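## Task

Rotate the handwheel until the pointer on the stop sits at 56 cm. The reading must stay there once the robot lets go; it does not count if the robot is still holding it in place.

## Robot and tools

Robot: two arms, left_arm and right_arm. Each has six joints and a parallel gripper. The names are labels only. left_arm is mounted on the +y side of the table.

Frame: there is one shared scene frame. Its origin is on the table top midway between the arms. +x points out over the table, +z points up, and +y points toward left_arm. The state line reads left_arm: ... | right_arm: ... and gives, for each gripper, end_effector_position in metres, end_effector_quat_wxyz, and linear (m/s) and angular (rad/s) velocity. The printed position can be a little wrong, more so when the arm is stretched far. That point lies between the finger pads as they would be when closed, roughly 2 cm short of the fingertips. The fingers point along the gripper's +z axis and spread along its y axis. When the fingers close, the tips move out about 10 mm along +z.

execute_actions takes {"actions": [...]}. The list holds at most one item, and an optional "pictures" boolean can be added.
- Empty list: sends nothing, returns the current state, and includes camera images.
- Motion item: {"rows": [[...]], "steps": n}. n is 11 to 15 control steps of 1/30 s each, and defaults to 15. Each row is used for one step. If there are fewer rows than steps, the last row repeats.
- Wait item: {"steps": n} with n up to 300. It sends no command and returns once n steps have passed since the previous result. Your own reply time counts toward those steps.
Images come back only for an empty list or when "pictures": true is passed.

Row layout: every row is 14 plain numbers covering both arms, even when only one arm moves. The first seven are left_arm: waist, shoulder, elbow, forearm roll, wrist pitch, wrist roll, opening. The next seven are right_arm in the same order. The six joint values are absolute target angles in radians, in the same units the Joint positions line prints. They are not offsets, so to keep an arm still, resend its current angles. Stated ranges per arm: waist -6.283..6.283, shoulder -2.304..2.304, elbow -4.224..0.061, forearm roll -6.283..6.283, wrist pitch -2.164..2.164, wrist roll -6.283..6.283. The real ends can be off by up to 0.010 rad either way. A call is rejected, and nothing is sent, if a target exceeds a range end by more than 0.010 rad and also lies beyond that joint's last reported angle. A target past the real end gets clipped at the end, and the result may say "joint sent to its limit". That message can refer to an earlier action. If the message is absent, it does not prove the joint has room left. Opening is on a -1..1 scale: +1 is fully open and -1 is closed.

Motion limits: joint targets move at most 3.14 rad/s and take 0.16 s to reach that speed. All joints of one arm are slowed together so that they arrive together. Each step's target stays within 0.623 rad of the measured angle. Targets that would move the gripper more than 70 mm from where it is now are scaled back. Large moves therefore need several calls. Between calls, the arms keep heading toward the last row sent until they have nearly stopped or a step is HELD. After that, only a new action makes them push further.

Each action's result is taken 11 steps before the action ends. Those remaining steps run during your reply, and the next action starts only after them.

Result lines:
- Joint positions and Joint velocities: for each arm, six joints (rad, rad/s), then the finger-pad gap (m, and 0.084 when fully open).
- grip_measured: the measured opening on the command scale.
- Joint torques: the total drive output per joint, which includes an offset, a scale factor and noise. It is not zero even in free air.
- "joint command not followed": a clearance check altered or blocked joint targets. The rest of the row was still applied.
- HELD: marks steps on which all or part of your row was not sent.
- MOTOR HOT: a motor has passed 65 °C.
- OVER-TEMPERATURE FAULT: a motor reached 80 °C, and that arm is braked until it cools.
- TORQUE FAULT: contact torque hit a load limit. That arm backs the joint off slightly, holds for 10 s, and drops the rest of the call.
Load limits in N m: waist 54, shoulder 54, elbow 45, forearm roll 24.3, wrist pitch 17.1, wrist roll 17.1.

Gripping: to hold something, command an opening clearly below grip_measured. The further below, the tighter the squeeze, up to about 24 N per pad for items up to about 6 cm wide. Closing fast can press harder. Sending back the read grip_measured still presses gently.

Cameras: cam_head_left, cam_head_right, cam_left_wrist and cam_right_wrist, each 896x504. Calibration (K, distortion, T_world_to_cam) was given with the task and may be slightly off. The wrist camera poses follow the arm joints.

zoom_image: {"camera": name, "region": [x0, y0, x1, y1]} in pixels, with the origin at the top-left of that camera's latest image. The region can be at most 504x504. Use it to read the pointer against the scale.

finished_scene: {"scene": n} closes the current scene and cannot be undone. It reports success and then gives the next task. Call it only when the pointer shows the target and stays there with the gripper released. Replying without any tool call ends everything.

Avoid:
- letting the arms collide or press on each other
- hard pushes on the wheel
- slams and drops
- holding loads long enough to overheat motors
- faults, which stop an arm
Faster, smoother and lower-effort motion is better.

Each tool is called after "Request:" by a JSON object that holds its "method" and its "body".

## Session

Request:
{"method": "execute_actions", "body": {"actions": []}}

Scene clock: 0.00 s of 12600.00 s.
left_arm: end_effector_position=(+0.4378, -0.0331, +0.2040) grip_measured=+1.00 end_effector_quat_wxyz=(+0.193, +0.915, +0.354, +0.004) end_effector_velocity=(-0.000, +0.000, -0.001) end_effector_angular_velocity=(+0.001, +0.001, +0.001) | right_arm: end_effector_position=(+0.3695, -0.2581, +0.3777) grip_measured=+1.00 end_effector_quat_wxyz=(-0.384, +0.603, -0.589, -0.377) end_effector_velocity=(-0.000, -0.000, -0.000) end_effector_angular_velocity=(-0.001, +0.001, +0.000)
Joint positions: left_arm=[-0.76  -0.4   -0.927 -0.775 -0.245 -0.723  0.084] | right_arm=[-0.282 -0.084 -0.671  1.172 -1.31   0.577  0.084]
Joint velocities: left_arm=[ 0.001 -0.001  0.001  0.    -0.    -0.001 -0.   ] | right_arm=[-0.    -0.     0.    -0.001  0.001 -0.     0.   ]
Joint torques (N m, as the arm reports them, + toward a larger angle): no reading
camera_calibration (this result's frames):
cam_left_wrist: T_world_to_cam=[[0.639386, -0.681298, 0.356395, -0.346404], [-0.756167, -0.64114, 0.130964, 0.344573], [0.139274, -0.353231, -0.925111, 0.247447], [0, 0, 0, 1]] pos_world=[0.447578, 0.0723207, 0.307246]
cam_right_wrist: T_world_to_cam=[[-0.99933, -0.00882829, -0.0355191, 0.415834], [-0.0357497, 0.443402, 0.89561, -0.139801], [0.00784255, 0.896279, -0.44342, 0.524508], [0, 0, 0, 1]] pos_world=[0.406444, -0.404446, 0.372555]

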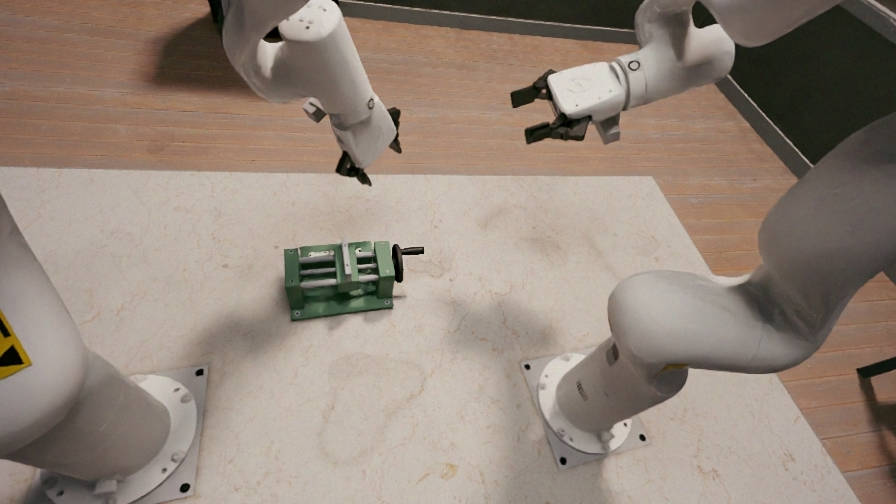

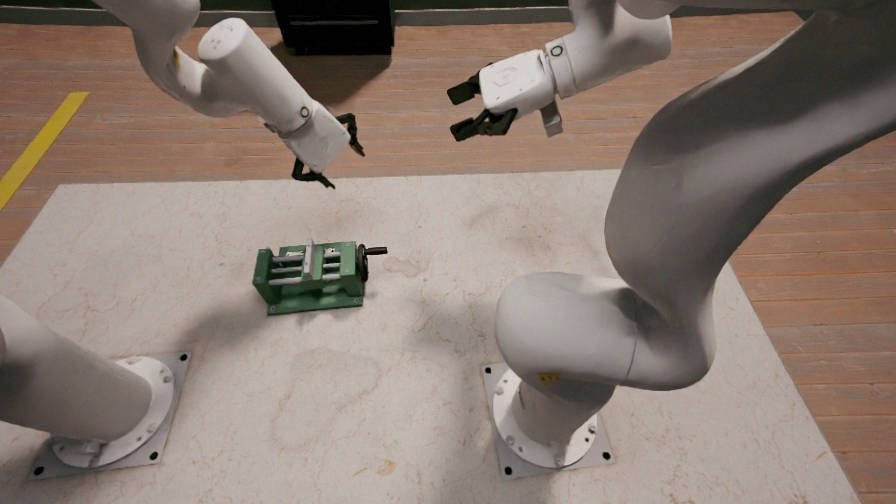

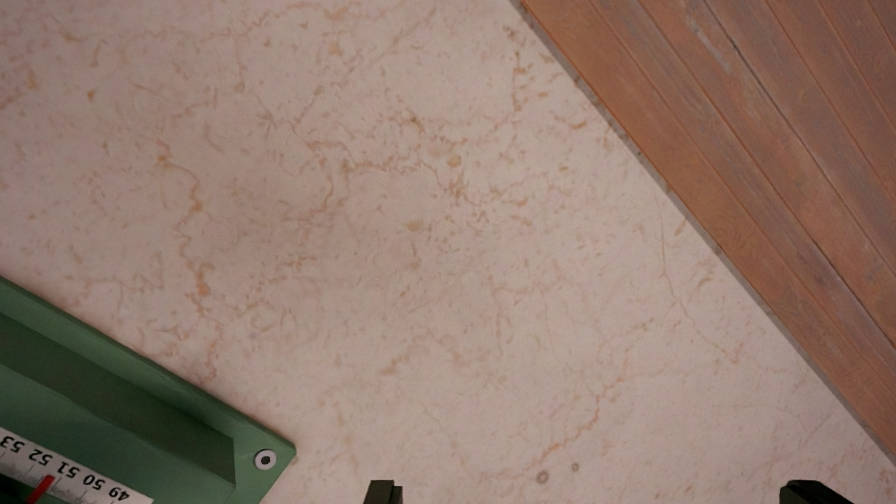

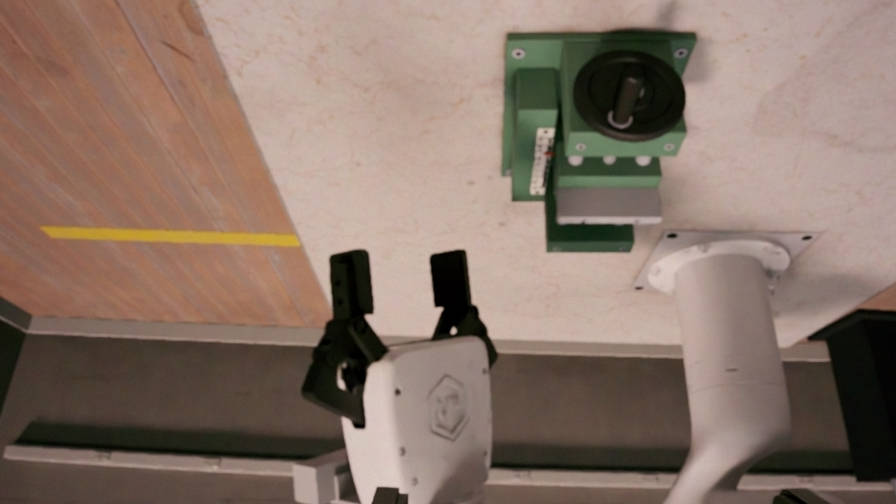

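Request:
{"method": "zoom_image", "body": {"camera": "cam_left_wrist", "region": [0, 404, 180, 504]}}

Request:
{"method": "zoom_image", "body": {"camera": "cam_right_wrist", "region": [490, 20, 710, 260]}}

Request:
{"method": "zoom_image", "body": {"camera": "cam_head_left", "region": [270, 225, 440, 330]}}

Request:
{"method": "zoom_image", "body": {"camera": "cam_head_right", "region": [240, 225, 410, 330]}}

Region (0, 404, 180, 504) of cam_left_wrist's 896x504 image, scaled by 2.800, with more detail than that image has.

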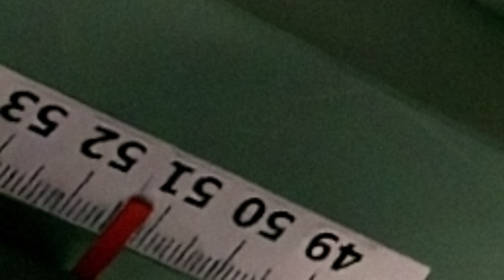

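Region (490, 20, 710, 260) of cam_right_wrist's 896x504 image, scaled by 2.100, with more detail than that image has; it fills the left 462 columns of this view, and the rest is white.

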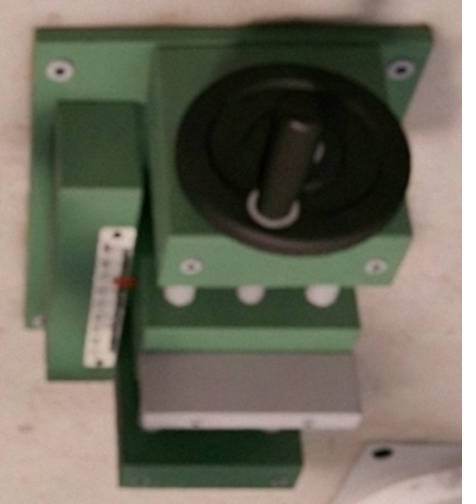

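Region (270, 225, 440, 330) of cam_head_left's 896x504 image, scaled by 2.965, with more detail than that image has; it fills the top 311 rows of this view, and the rest is white.

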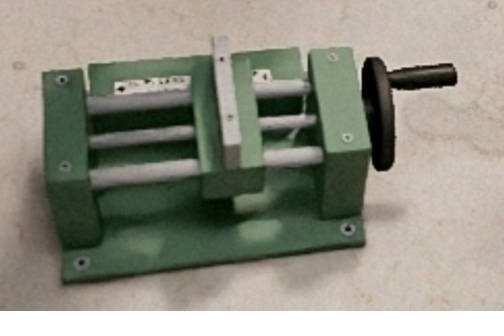

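Region (240, 225, 410, 330) of cam_head_right's 896x504 image, scaled by 2.965, with more detail than that image has; it fills the top 311 rows of this view, and the rest is white.

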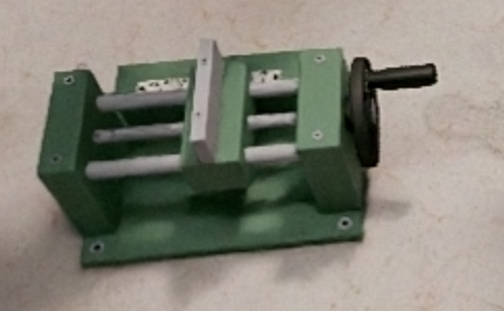

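Request:
{"method": "execute_actions", "body": {"actions": [{"rows":[[-0.7614,-0.3989,-0.9254,-0.7704,-0.2462,-0.7248,1,-0.2795,-0.0855,-0.6699,1.1744,-1.3068,0.5935,0.99],[-0.7642,-0.3966,-0.9221,-0.7612,-0.2485,-0.7283,1,-0.2746,-0.0884,-0.6676,1.1792,-1.3004,0.6267,0.98],[-0.7685,-0.3933,-0.9172,-0.7473,-0.252,-0.7336,1,-0.2672,-0.0927,-0.6642,1.1863,-1.2908,0.6763,0.96],[-0.7741,-0.3888,-0.9106,-0.7289,-0.2566,-0.7407,1,-0.2574,-0.0985,-0.6596,1.1958,-1.2781,0.7425,0.93],[-0.7812,-0.3831,-0.9024,-0.7058,-0.2625,-0.7496,1,-0.2451,-0.1058,-0.654,1.2078,-1.2621,0.8253,0.9],[-0.7897,-0.3764,-0.8926,-0.6781,-0.2695,-0.7602,1,-0.2304,-0.1145,-0.6472,1.2221,-1.2429,0.9246,0.86],[-0.7982,-0.3696,-0.8828,-0.6504,-0.2764,-0.7708,1,-0.2156,-0.1232,-0.6404,1.2364,-1.2237,1.0239,0.82],[-0.8066,-0.3629,-0.8729,-0.6228,-0.2834,-0.7814,1,-0.2009,-0.1319,-0.6335,1.2507,-1.2046,1.1233,0.78],[-0.8151,-0.3561,-0.8631,-0.5951,-0.2904,-0.792,1,-0.1861,-0.1406,-0.6267,1.265,-1.1854,1.2226,0.74],[-0.8236,-0.3494,-0.8533,-0.5674,-0.2974,-0.8027,1,-0.1713,-0.1493,-0.6199,1.2793,-1.1662,1.3219,0.71],[-0.8321,-0.3427,-0.8434,-0.5397,-0.3044,-0.8133,1,-0.1566,-0.158,-0.6131,1.2936,-1.1471,1.4212,0.67]],"steps":11}], "pictures": false}}

Request:
{"method": "execute_actions", "body": {"actions": [{"rows":[[-0.8405,-0.3359,-0.8336,-0.5121,-0.3114,-0.8239,1,-0.1418,-0.1668,-0.6063,1.3079,-1.1279,1.5206,0.63],[-0.849,-0.3292,-0.8238,-0.4844,-0.3184,-0.8345,1,-0.1271,-0.1755,-0.5995,1.3222,-1.1087,1.6199,0.59],[-0.8575,-0.3224,-0.8139,-0.4567,-0.3253,-0.8451,1,-0.1123,-0.1842,-0.5927,1.3365,-1.0896,1.7192,0.55],[-0.866,-0.3157,-0.8041,-0.429,-0.3323,-0.8558,1,-0.0976,-0.1929,-0.5859,1.3508,-1.0704,1.8185,0.51],[-0.8745,-0.3089,-0.7943,-0.4013,-0.3393,-0.8664,1,-0.0828,-0.2016,-0.5791,1.3651,-1.0512,1.9178,0.47],[-0.8829,-0.3022,-0.7844,-0.3737,-0.3463,-0.877,1,-0.0681,-0.2103,-0.5722,1.3795,-1.0321,2.0172,0.43],[-0.8914,-0.2954,-0.7746,-0.346,-0.3533,-0.8876,1,-0.0533,-0.219,-0.5654,1.3938,-1.0129,2.1165,0.39],[-0.8999,-0.2887,-0.7648,-0.3183,-0.3603,-0.8983,1,-0.0386,-0.2277,-0.5586,1.4081,-0.9937,2.2158,0.35],[-0.9084,-0.2819,-0.7549,-0.2906,-0.3673,-0.9089,1,-0.0238,-0.2364,-0.5518,1.4224,-0.9746,2.3151,0.31],[-0.9169,-0.2752,-0.7451,-0.263,-0.3742,-0.9195,1,-0.0091,-0.2451,-0.545,1.4367,-0.9554,2.4144,0.27],[-0.9253,-0.2684,-0.7353,-0.2353,-0.3812,-0.9301,1,0.0057,-0.2539,-0.5382,1.451,-0.9362,2.5138,0.23]],"steps":11}], "pictures": false}}

Request:
{"method": "execute_actions", "body": {"actions": [{"rows":[[-0.9338,-0.2617,-0.7254,-0.2076,-0.3882,-0.9407,1,0.0204,-0.2626,-0.5314,1.4653,-0.9171,2.6131,0.19],[-0.9423,-0.255,-0.7156,-0.1799,-0.3952,-0.9514,1,0.0352,-0.2713,-0.5246,1.4796,-0.8979,2.7124,0.16],[-0.9508,-0.2482,-0.7058,-0.1522,-0.4022,-0.962,1,0.05,-0.28,-0.5178,1.4939,-0.8787,2.8117,0.12],[-0.9592,-0.2415,-0.6959,-0.1246,-0.4092,-0.9726,1,0.0647,-0.2887,-0.5109,1.5082,-0.8596,2.9111,0.08],[-0.9677,-0.2347,-0.6861,-0.0969,-0.4162,-0.9832,1,0.0795,-0.2974,-0.5041,1.5225,-0.8404,3.0104,0.04],[-0.9762,-0.228,-0.6763,-0.0692,-0.4231,-0.9938,1,0.0942,-0.3061,-0.4973,1.5368,-0.8212,3.1097,0],[-0.9833,-0.2223,-0.6681,-0.0461,-0.429,-1.0027,1,0.1065,-0.3134,-0.4917,1.5488,-0.8052,3.1925,-0.03],[-0.9889,-0.2178,-0.6615,-0.0277,-0.4336,-1.0098,1,0.1163,-0.3192,-0.4871,1.5583,-0.7925,3.2587,-0.06],[-0.9932,-0.2145,-0.6566,-0.0138,-0.4371,-1.0151,1,0.1237,-0.3235,-0.4837,1.5654,-0.7829,3.3083,-0.08],[-0.996,-0.2122,-0.6533,-0.0046,-0.4394,-1.0186,1,0.1286,-0.3264,-0.4814,1.5702,-0.7765,3.3415,-0.09],[-0.9974,-0.2111,-0.6517,0,-0.4406,-1.0204,1,0.1311,-0.3279,-0.4803,1.5726,-0.7733,3.358,-0.1]],"steps":11}], "pictures": false}}

Request:
{"method": "execute_actions", "body": {"actions": [{"steps":23}], "pictures": true}}

Scene clock: 26.80 s of 12600.00 s.
left_arm: end_effector_position=(+0.4378, -0.0331, +0.2040) grip_measured=+1.00 end_effector_quat_wxyz=(+0.193, +0.915, +0.354, +0.004) end_effector_velocity=(-0.001, -0.000, -0.000) end_effector_angular_velocity=(+0.000, -0.000, -0.002) | right_arm: end_effector_position=(+0.3695, -0.2581, +0.3777) grip_measured=+1.00 end_effector_quat_wxyz=(-0.384, +0.603, -0.589, -0.377) end_effector_velocity=(+0.000, +0.000, +0.000) end_effector_angular_velocity=(+0.001, +0.000, -0.001)
Joint positions: left_arm=[-0.76  -0.4   -0.927 -0.775 -0.245 -0.723  0.084] | right_arm=[-0.282 -0.084 -0.671  1.172 -1.31   0.577  0.084]
Joint velocities: left_arm=[-0.001  0.     0.     0.    -0.     0.001 -0.   ] | right_arm=[-0.    -0.    -0.     0.001 -0.     0.     0.   ]
Joint torques (N m, as the arm reports them, + toward a larger angle): left_arm=[  2.    25.05 -13.34   2.33   0.79   0.47] | right_arm=[  5.4   19.45 -19.72  -1.74  -1.36   0.41]
Kept back: the last 11 steps of this action.
Steps of this call (steps 1 to 804: nothing new was sent). Readings (joint positions):
1: left_arm=[-0.760 -0.400 -0.927 -0.775 -0.245 -0.723] | right_arm=[-0.282 -0.084 -0.671 1.172 -1.310 0.577]
2: left_arm=[-0.760 -0.400 -0.927 -0.775 -0.245 -0.723] | right_arm=[-0.282 -0.084 -0.671 1.172 -1.310 0.577]
4: left_arm=[-0.760 -0.400 -0.927 -0.775 -0.245 -0.723] | right_arm=[-0.282 -0.084 -0.671 1.172 -1.310 0.577]
8: left_arm=[-0.760 -0.400 -0.927 -0.775 -0.245 -0.723] | right_arm=[-0.282 -0.084 -0.671 1.172 -1.310 0.577]
804: the state above

Scene clock: 27.17 s of 12600.00 s.
left_arm: end_effector_position=(+0.3989, -0.0276, +0.1988) grip_measured=+1.00 end_effector_quat_wxyz=(+0.164, +0.940, +0.300, -0.004) end_effector_velocity=(-0.216, +0.045, -0.030) end_effector_angular_velocity=(+0.340, +0.078, -0.686) | right_arm: end_effector_position=(+0.3710, -0.2376, +0.3494) grip_measured=+0.71 end_effector_quat_wxyz=(+0.290, -0.463, +0.713, +0.440) end_effector_velocity=(-0.003, +0.122, -0.176) end_effector_angular_velocity=(-0.158, +2.355, -1.205)
Joint positions: left_arm=[-0.801 -0.367 -0.879 -0.64  -0.279 -0.775  0.084] | right_arm=[-0.224 -0.118 -0.644  1.228 -1.234  0.969  0.073]
Joint velocities: left_arm=[-0.237  0.188  0.274  0.769 -0.194 -0.293 -0.   ] | right_arm=[ 0.354 -0.21   0.165  0.342  0.456  2.356 -0.043]
Joint torques (N m, as the arm reports them, + toward a larger angle): left_arm=[  1.99  25.33 -13.     2.7    0.7    0.79] | right_arm=[  6.42  16.36 -19.53  -1.42  -1.1    0.52]
Kept back: the last 11 steps of this action.
Steps of this call (steps 1 to 11: the last 11 steps of your previous action). Readings (joint positions):
1: left_arm=[-0.760 -0.400 -0.927 -0.775 -0.245 -0.723] | right_arm=[-0.282 -0.084 -0.671 1.172 -1.310 0.577]
2: left_arm=[-0.760 -0.400 -0.927 -0.774 -0.246 -0.723] | right_arm=[-0.282 -0.084 -0.671 1.173 -1.310 0.579]
4: left_arm=[-0.763 -0.398 -0.924 -0.766 -0.247 -0.726] | right_arm=[-0.278 -0.086 -0.670 1.176 -1.305 0.603]
8: left_arm=[-0.779 -0.385 -0.904 -0.711 -0.261 -0.748] | right_arm=[-0.255 -0.100 -0.659 1.198 -1.275 0.759]
11: the state above

Scene clock: 27.53 s of 12600.00 s.
left_arm: end_effector_position=(+0.3224, +0.0009, +0.1878) grip_measured=+1.00 end_effector_quat_wxyz=(+0.091, +0.980, +0.176, -0.013) end_effector_velocity=(-0.187, +0.104, -0.027) end_effector_angular_velocity=(+0.425, +0.010, -0.710) | right_arm: end_effector_position=(+0.3577, -0.1917, +0.2714) grip_measured=+0.26 end_effector_quat_wxyz=(+0.006, -0.005, +0.876, +0.483) end_effector_velocity=(-0.075, +0.112, -0.232) end_effector_angular_velocity=(-0.357, +2.796, -1.707)
Joint positions: left_arm=[-0.893 -0.294 -0.773 -0.341 -0.355 -0.89   0.084] | right_arm=[-0.073 -0.207 -0.575  1.374 -1.039  1.982  0.055]
Joint velocities: left_arm=[-0.254  0.201  0.293  0.827 -0.208 -0.316 -0.   ] | right_arm=[ 0.435 -0.257  0.2    0.42   0.564  2.907 -0.051]
Joint torques (N m, as the arm reports them, + toward a larger angle): left_arm=[ -0.31  20.29 -13.51   1.5    0.87   0.37] | right_arm=[  5.12  23.03 -17.81  -1.48  -1.72   0.57]
Kept back: the last 11 steps of this action.
Steps of this call (steps 1 to 11: the last 11 steps of your previous action). Readings (joint positions):
1: left_arm=[-0.809 -0.361 -0.870 -0.614 -0.286 -0.785] | right_arm=[-0.212 -0.126 -0.639 1.240 -1.219 1.050]
2: left_arm=[-0.818 -0.354 -0.860 -0.587 -0.292 -0.795] | right_arm=[-0.199 -0.133 -0.633 1.252 -1.202 1.135]
4: left_arm=[-0.834 -0.341 -0.841 -0.533 -0.306 -0.816] | right_arm=[-0.172 -0.149 -0.620 1.278 -1.168 1.314]
8: left_arm=[-0.868 -0.314 -0.802 -0.423 -0.334 -0.858] | right_arm=[-0.116 -0.182 -0.595 1.332 -1.095 1.691]
11: the state above

Scene clock: 28.30 s of 12600.00 s.
left_arm: end_effector_position=(+0.2597, +0.0520, +0.1795) grip_measured=+1.00 end_effector_quat_wxyz=(+0.000, +0.999, +0.035, -0.000) end_effector_velocity=(-0.001, +0.001, -0.000) end_effector_angular_velocity=(+0.004, -0.000, -0.005) | right_arm: end_effector_position=(+0.3011, -0.1584, +0.1624) grip_measured=-0.11 end_effector_quat_wxyz=(-0.280, +0.628, +0.677, +0.262) end_effector_velocity=(-0.002, +0.000, -0.002) end_effector_angular_velocity=(-0.008, +0.024, -0.021)
Joint positions: left_arm=[-0.997 -0.211 -0.652 -0.001 -0.44  -1.02   0.084] | right_arm=[ 0.13  -0.327 -0.481  1.572 -0.774  3.355  0.039]
Joint velocities: left_arm=[-0.002  0.002  0.003  0.005 -0.002 -0.002 -0.   ] | right_arm=[ 0.005 -0.002  0.003  0.005  0.006  0.028 -0.   ]
Joint torques (N m, as the arm reports them, + toward a larger angle): left_arm=[  1.5   20.06 -12.66   1.89   0.67   0.47] | right_arm=[  4.74  22.96 -15.13  -2.48  -1.26   0.51]
Kept back: nothing.
Steps of this call (steps 1 to 11: the last 11 steps of your previous action; steps 12 to 23: the robot went on to your last target). Readings (joint positions):
1: left_arm=[-0.902 -0.287 -0.763 -0.313 -0.362 -0.900] | right_arm=[-0.059 -0.216 -0.568 1.389 -1.020 2.079]
2: left_arm=[-0.910 -0.281 -0.753 -0.285 -0.369 -0.911] | right_arm=[-0.044 -0.225 -0.561 1.403 -1.001 2.177]
4: left_arm=[-0.927 -0.267 -0.733 -0.230 -0.383 -0.932] | right_arm=[-0.015 -0.242 -0.548 1.431 -0.963 2.372]
8: left_arm=[-0.961 -0.240 -0.694 -0.120 -0.410 -0.974] | right_arm=[0.044 -0.277 -0.520 1.488 -0.886 2.762]
23: the state above
camera_calibration (this result's frames):
cam_left_wrist: T_world_to_cam=[[0.060001, -0.998198, 0.000144385, 0.0650084], [-0.99818, -0.059999, 0.00604836, 0.322723], [-0.0060288, -0.000507029, -0.999982, 0.312493], [0, 0, 0, 1]] pos_world=[0.320119, 0.0844127, 0.310526]
cam_right_wrist: T_world_to_cam=[[0.995974, 0.0894575, 0.0058358, -0.251212], [0.0658943, -0.686387, -0.724245, 0.0599234], [-0.0607836, 0.721714, -0.689518, 0.37315], [0, 0, 0, 1]] pos_world=[0.268933, -0.205704, 0.302159]

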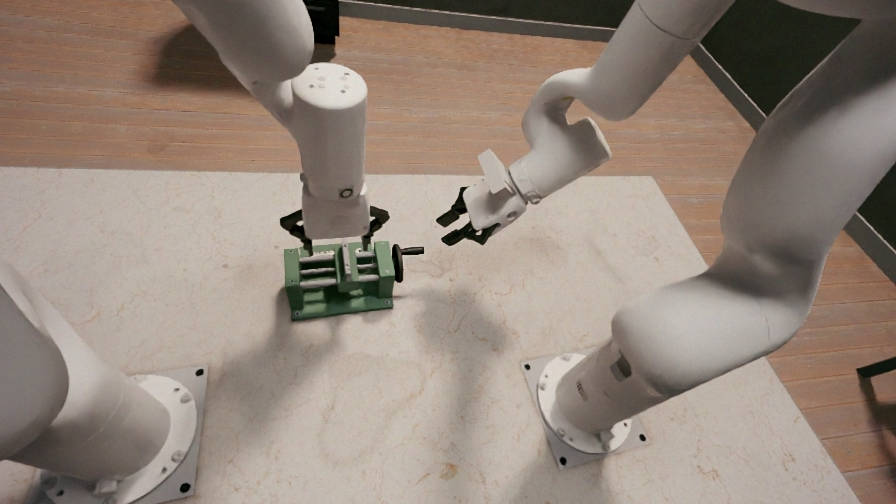

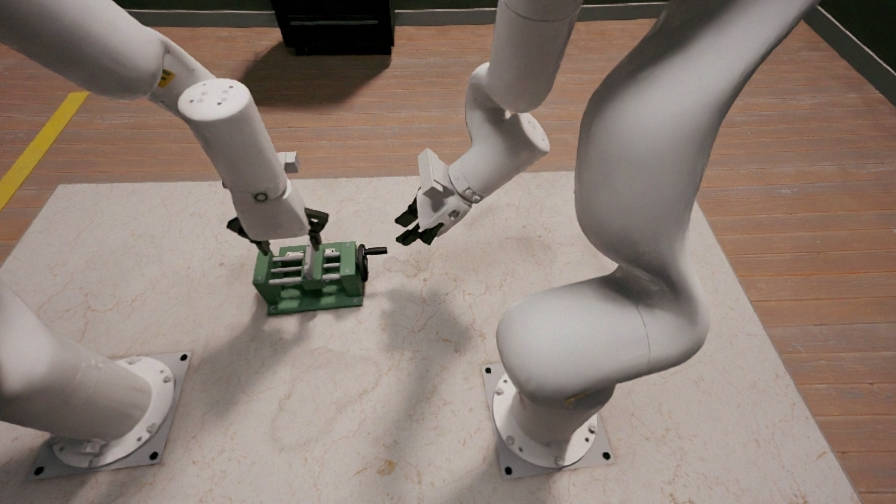

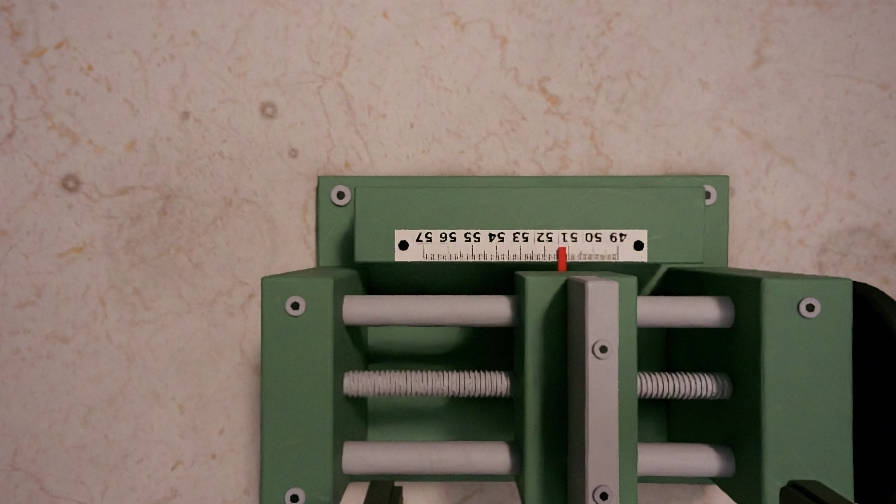

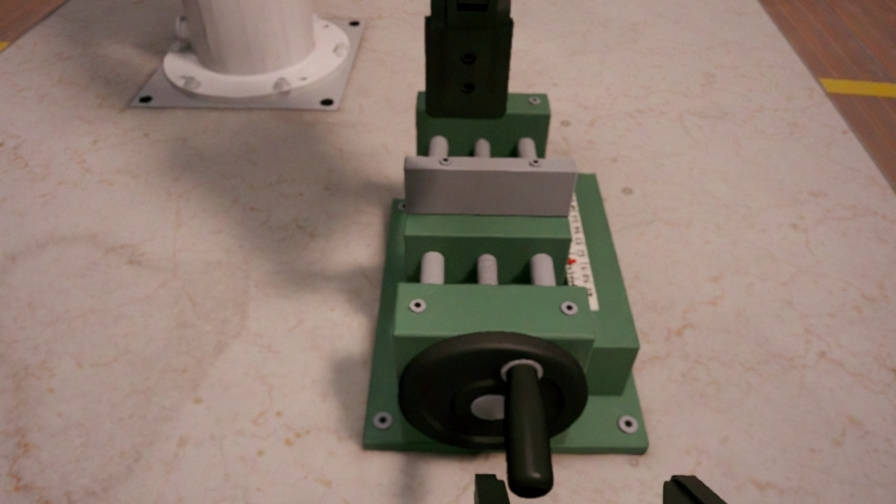

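Request:
{"method": "zoom_image", "body": {"camera": "cam_right_wrist", "region": [385, 280, 609, 504]}}

Request:
{"method": "zoom_image", "body": {"camera": "cam_left_wrist", "region": [505, 220, 655, 280]}}

Request:
{"method": "zoom_image", "body": {"camera": "cam_left_wrist", "region": [385, 220, 535, 280]}}

Region (385, 280, 609, 504) of cam_right_wrist's 896x504 image, scaled by 2.250, with more detail than that image has.

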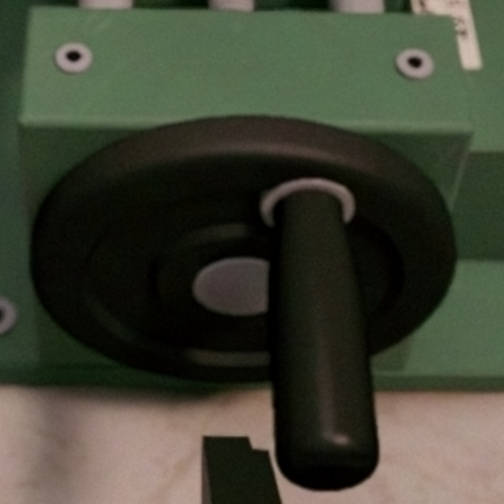

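Region (505, 220, 655, 280) of cam_left_wrist's 896x504 image, scaled by 3.360, with more detail than that image has; it fills the top 202 rows of this view, and the rest is white.

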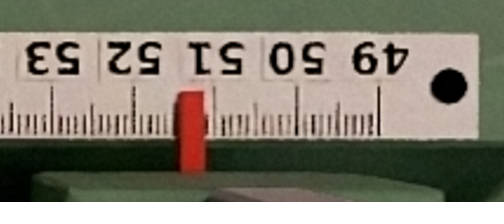

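Region (385, 220, 535, 280) of cam_left_wrist's 896x504 image, scaled by 3.360, with more detail than that image has; it fills the top 202 rows of this view, and the rest is white.

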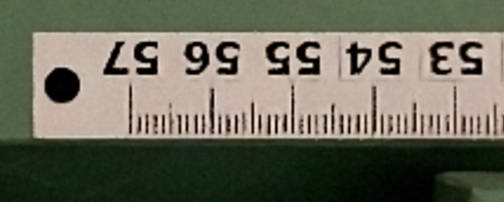

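Request:
{"method": "zoom_image", "body": {"camera": "cam_left_wrist", "region": [335, 360, 525, 410]}}

Request:
{"method": "zoom_image", "body": {"camera": "cam_right_wrist", "region": [455, 345, 565, 435]}}

Request:
{"method": "zoom_image", "body": {"camera": "cam_right_wrist", "region": [355, 380, 665, 470]}}

Region (335, 360, 525, 410) of cam_left_wrist's 896x504 image, scaled by 2.653, with more detail than that image has; it fills the top 133 rows of this view, and the rest is white.

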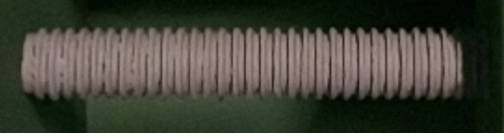

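Region (455, 345, 565, 435) of cam_right_wrist's 896x504 image, scaled by 4.582, with more detail than that image has; it fills the top 412 rows of this view, and the rest is white.

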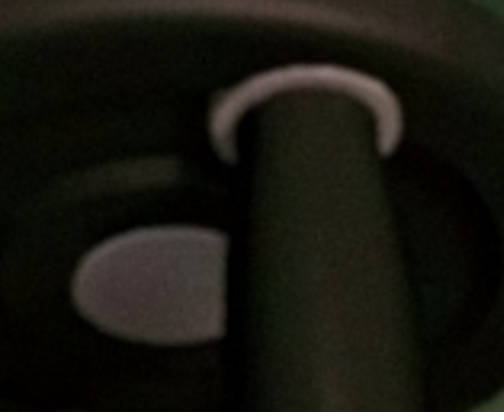

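Region (355, 380, 665, 470) of cam_right_wrist's 896x504 image, scaled by 1.626, with more detail than that image has; it fills the top 146 rows of this view, and the rest is white.

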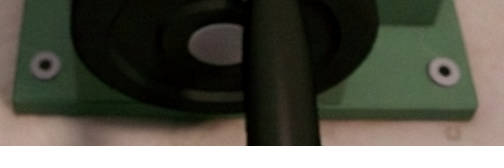

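Request:
{"method": "zoom_image", "body": {"camera": "cam_head_left", "region": [380, 236, 436, 292]}}

Request:
{"method": "zoom_image", "body": {"camera": "cam_head_right", "region": [345, 234, 401, 290]}}

Request:
{"method": "zoom_image", "body": {"camera": "cam_right_wrist", "region": [390, 325, 500, 455]}}

Request:
{"method": "zoom_image", "body": {"camera": "cam_right_wrist", "region": [490, 325, 600, 455]}}

Region (380, 236, 436, 292) of cam_head_left's 896x504 image, scaled by 9.000, with more detail than that image has.

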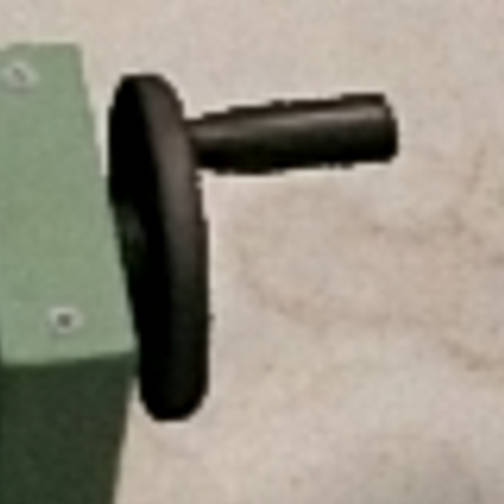

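Region (345, 234, 401, 290) of cam_head_right's 896x504 image, scaled by 9.000, with more detail than that image has.

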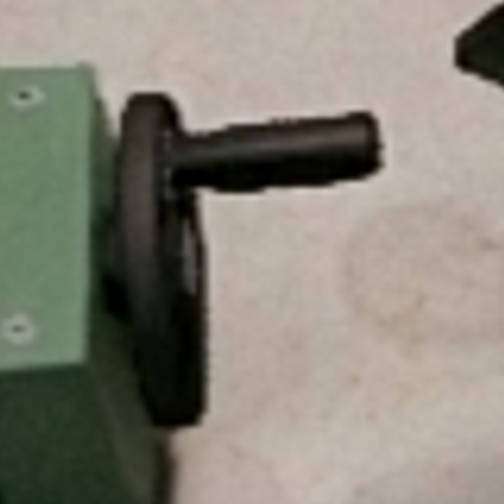

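Region (390, 325, 500, 455) of cam_right_wrist's 896x504 image, scaled by 3.877, with more detail than that image has; it fills the left 426 columns of this view, and the rest is white.

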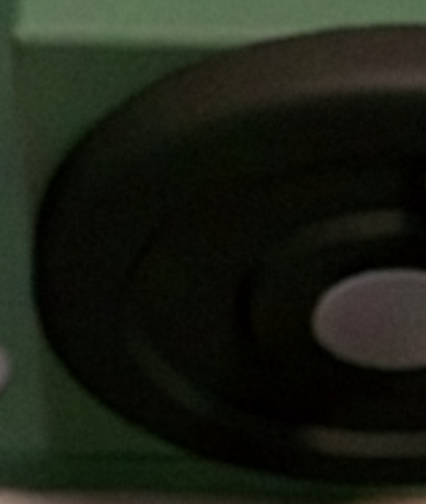

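Region (490, 325, 600, 455) of cam_right_wrist's 896x504 image, scaled by 3.877, with more detail than that image has; it fills the left 426 columns of this view, and the rest is white.

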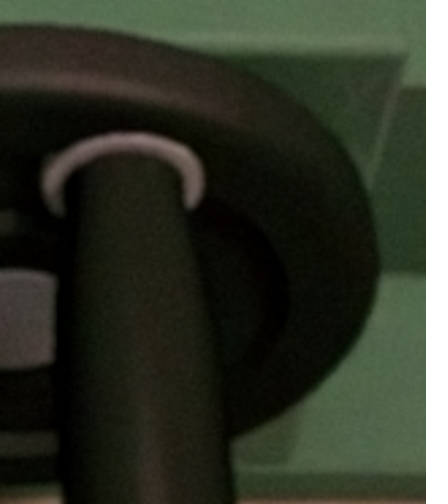

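Request:
{"method": "zoom_image", "body": {"camera": "cam_left_wrist", "region": [400, 365, 500, 403]}}

Request:
{"method": "zoom_image", "body": {"camera": "cam_left_wrist", "region": [540, 238, 580, 274]}}

Request:
{"method": "zoom_image", "body": {"camera": "cam_right_wrist", "region": [460, 424, 740, 504]}}

Region (400, 365, 500, 403) of cam_left_wrist's 896x504 image, scaled by 5.040, with more detail than that image has; it fills the top 192 rows of this view, and the rest is white.

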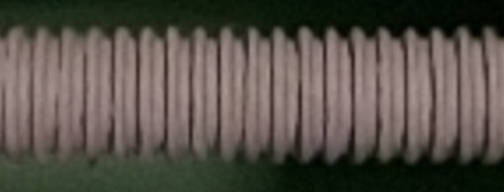

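Region (540, 238, 580, 274) of cam_left_wrist's 896x504 image, scaled by 12.600, with more detail than that image has; it fills the top 454 rows of this view, and the rest is white.

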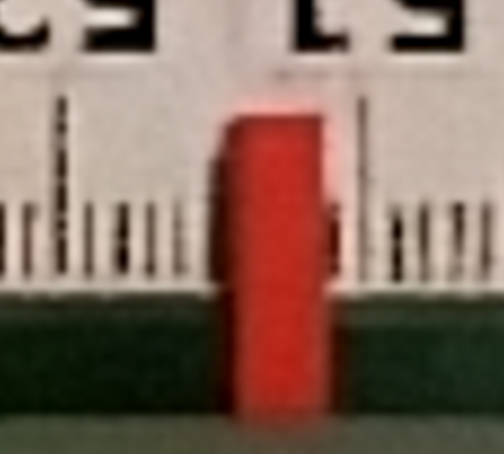

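Region (460, 424, 740, 504) of cam_right_wrist's 896x504 image, scaled by 1.800, with more detail than that image has; it fills the top 144 rows of this view, and the rest is white.

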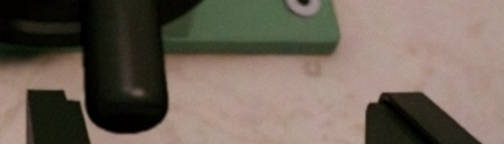

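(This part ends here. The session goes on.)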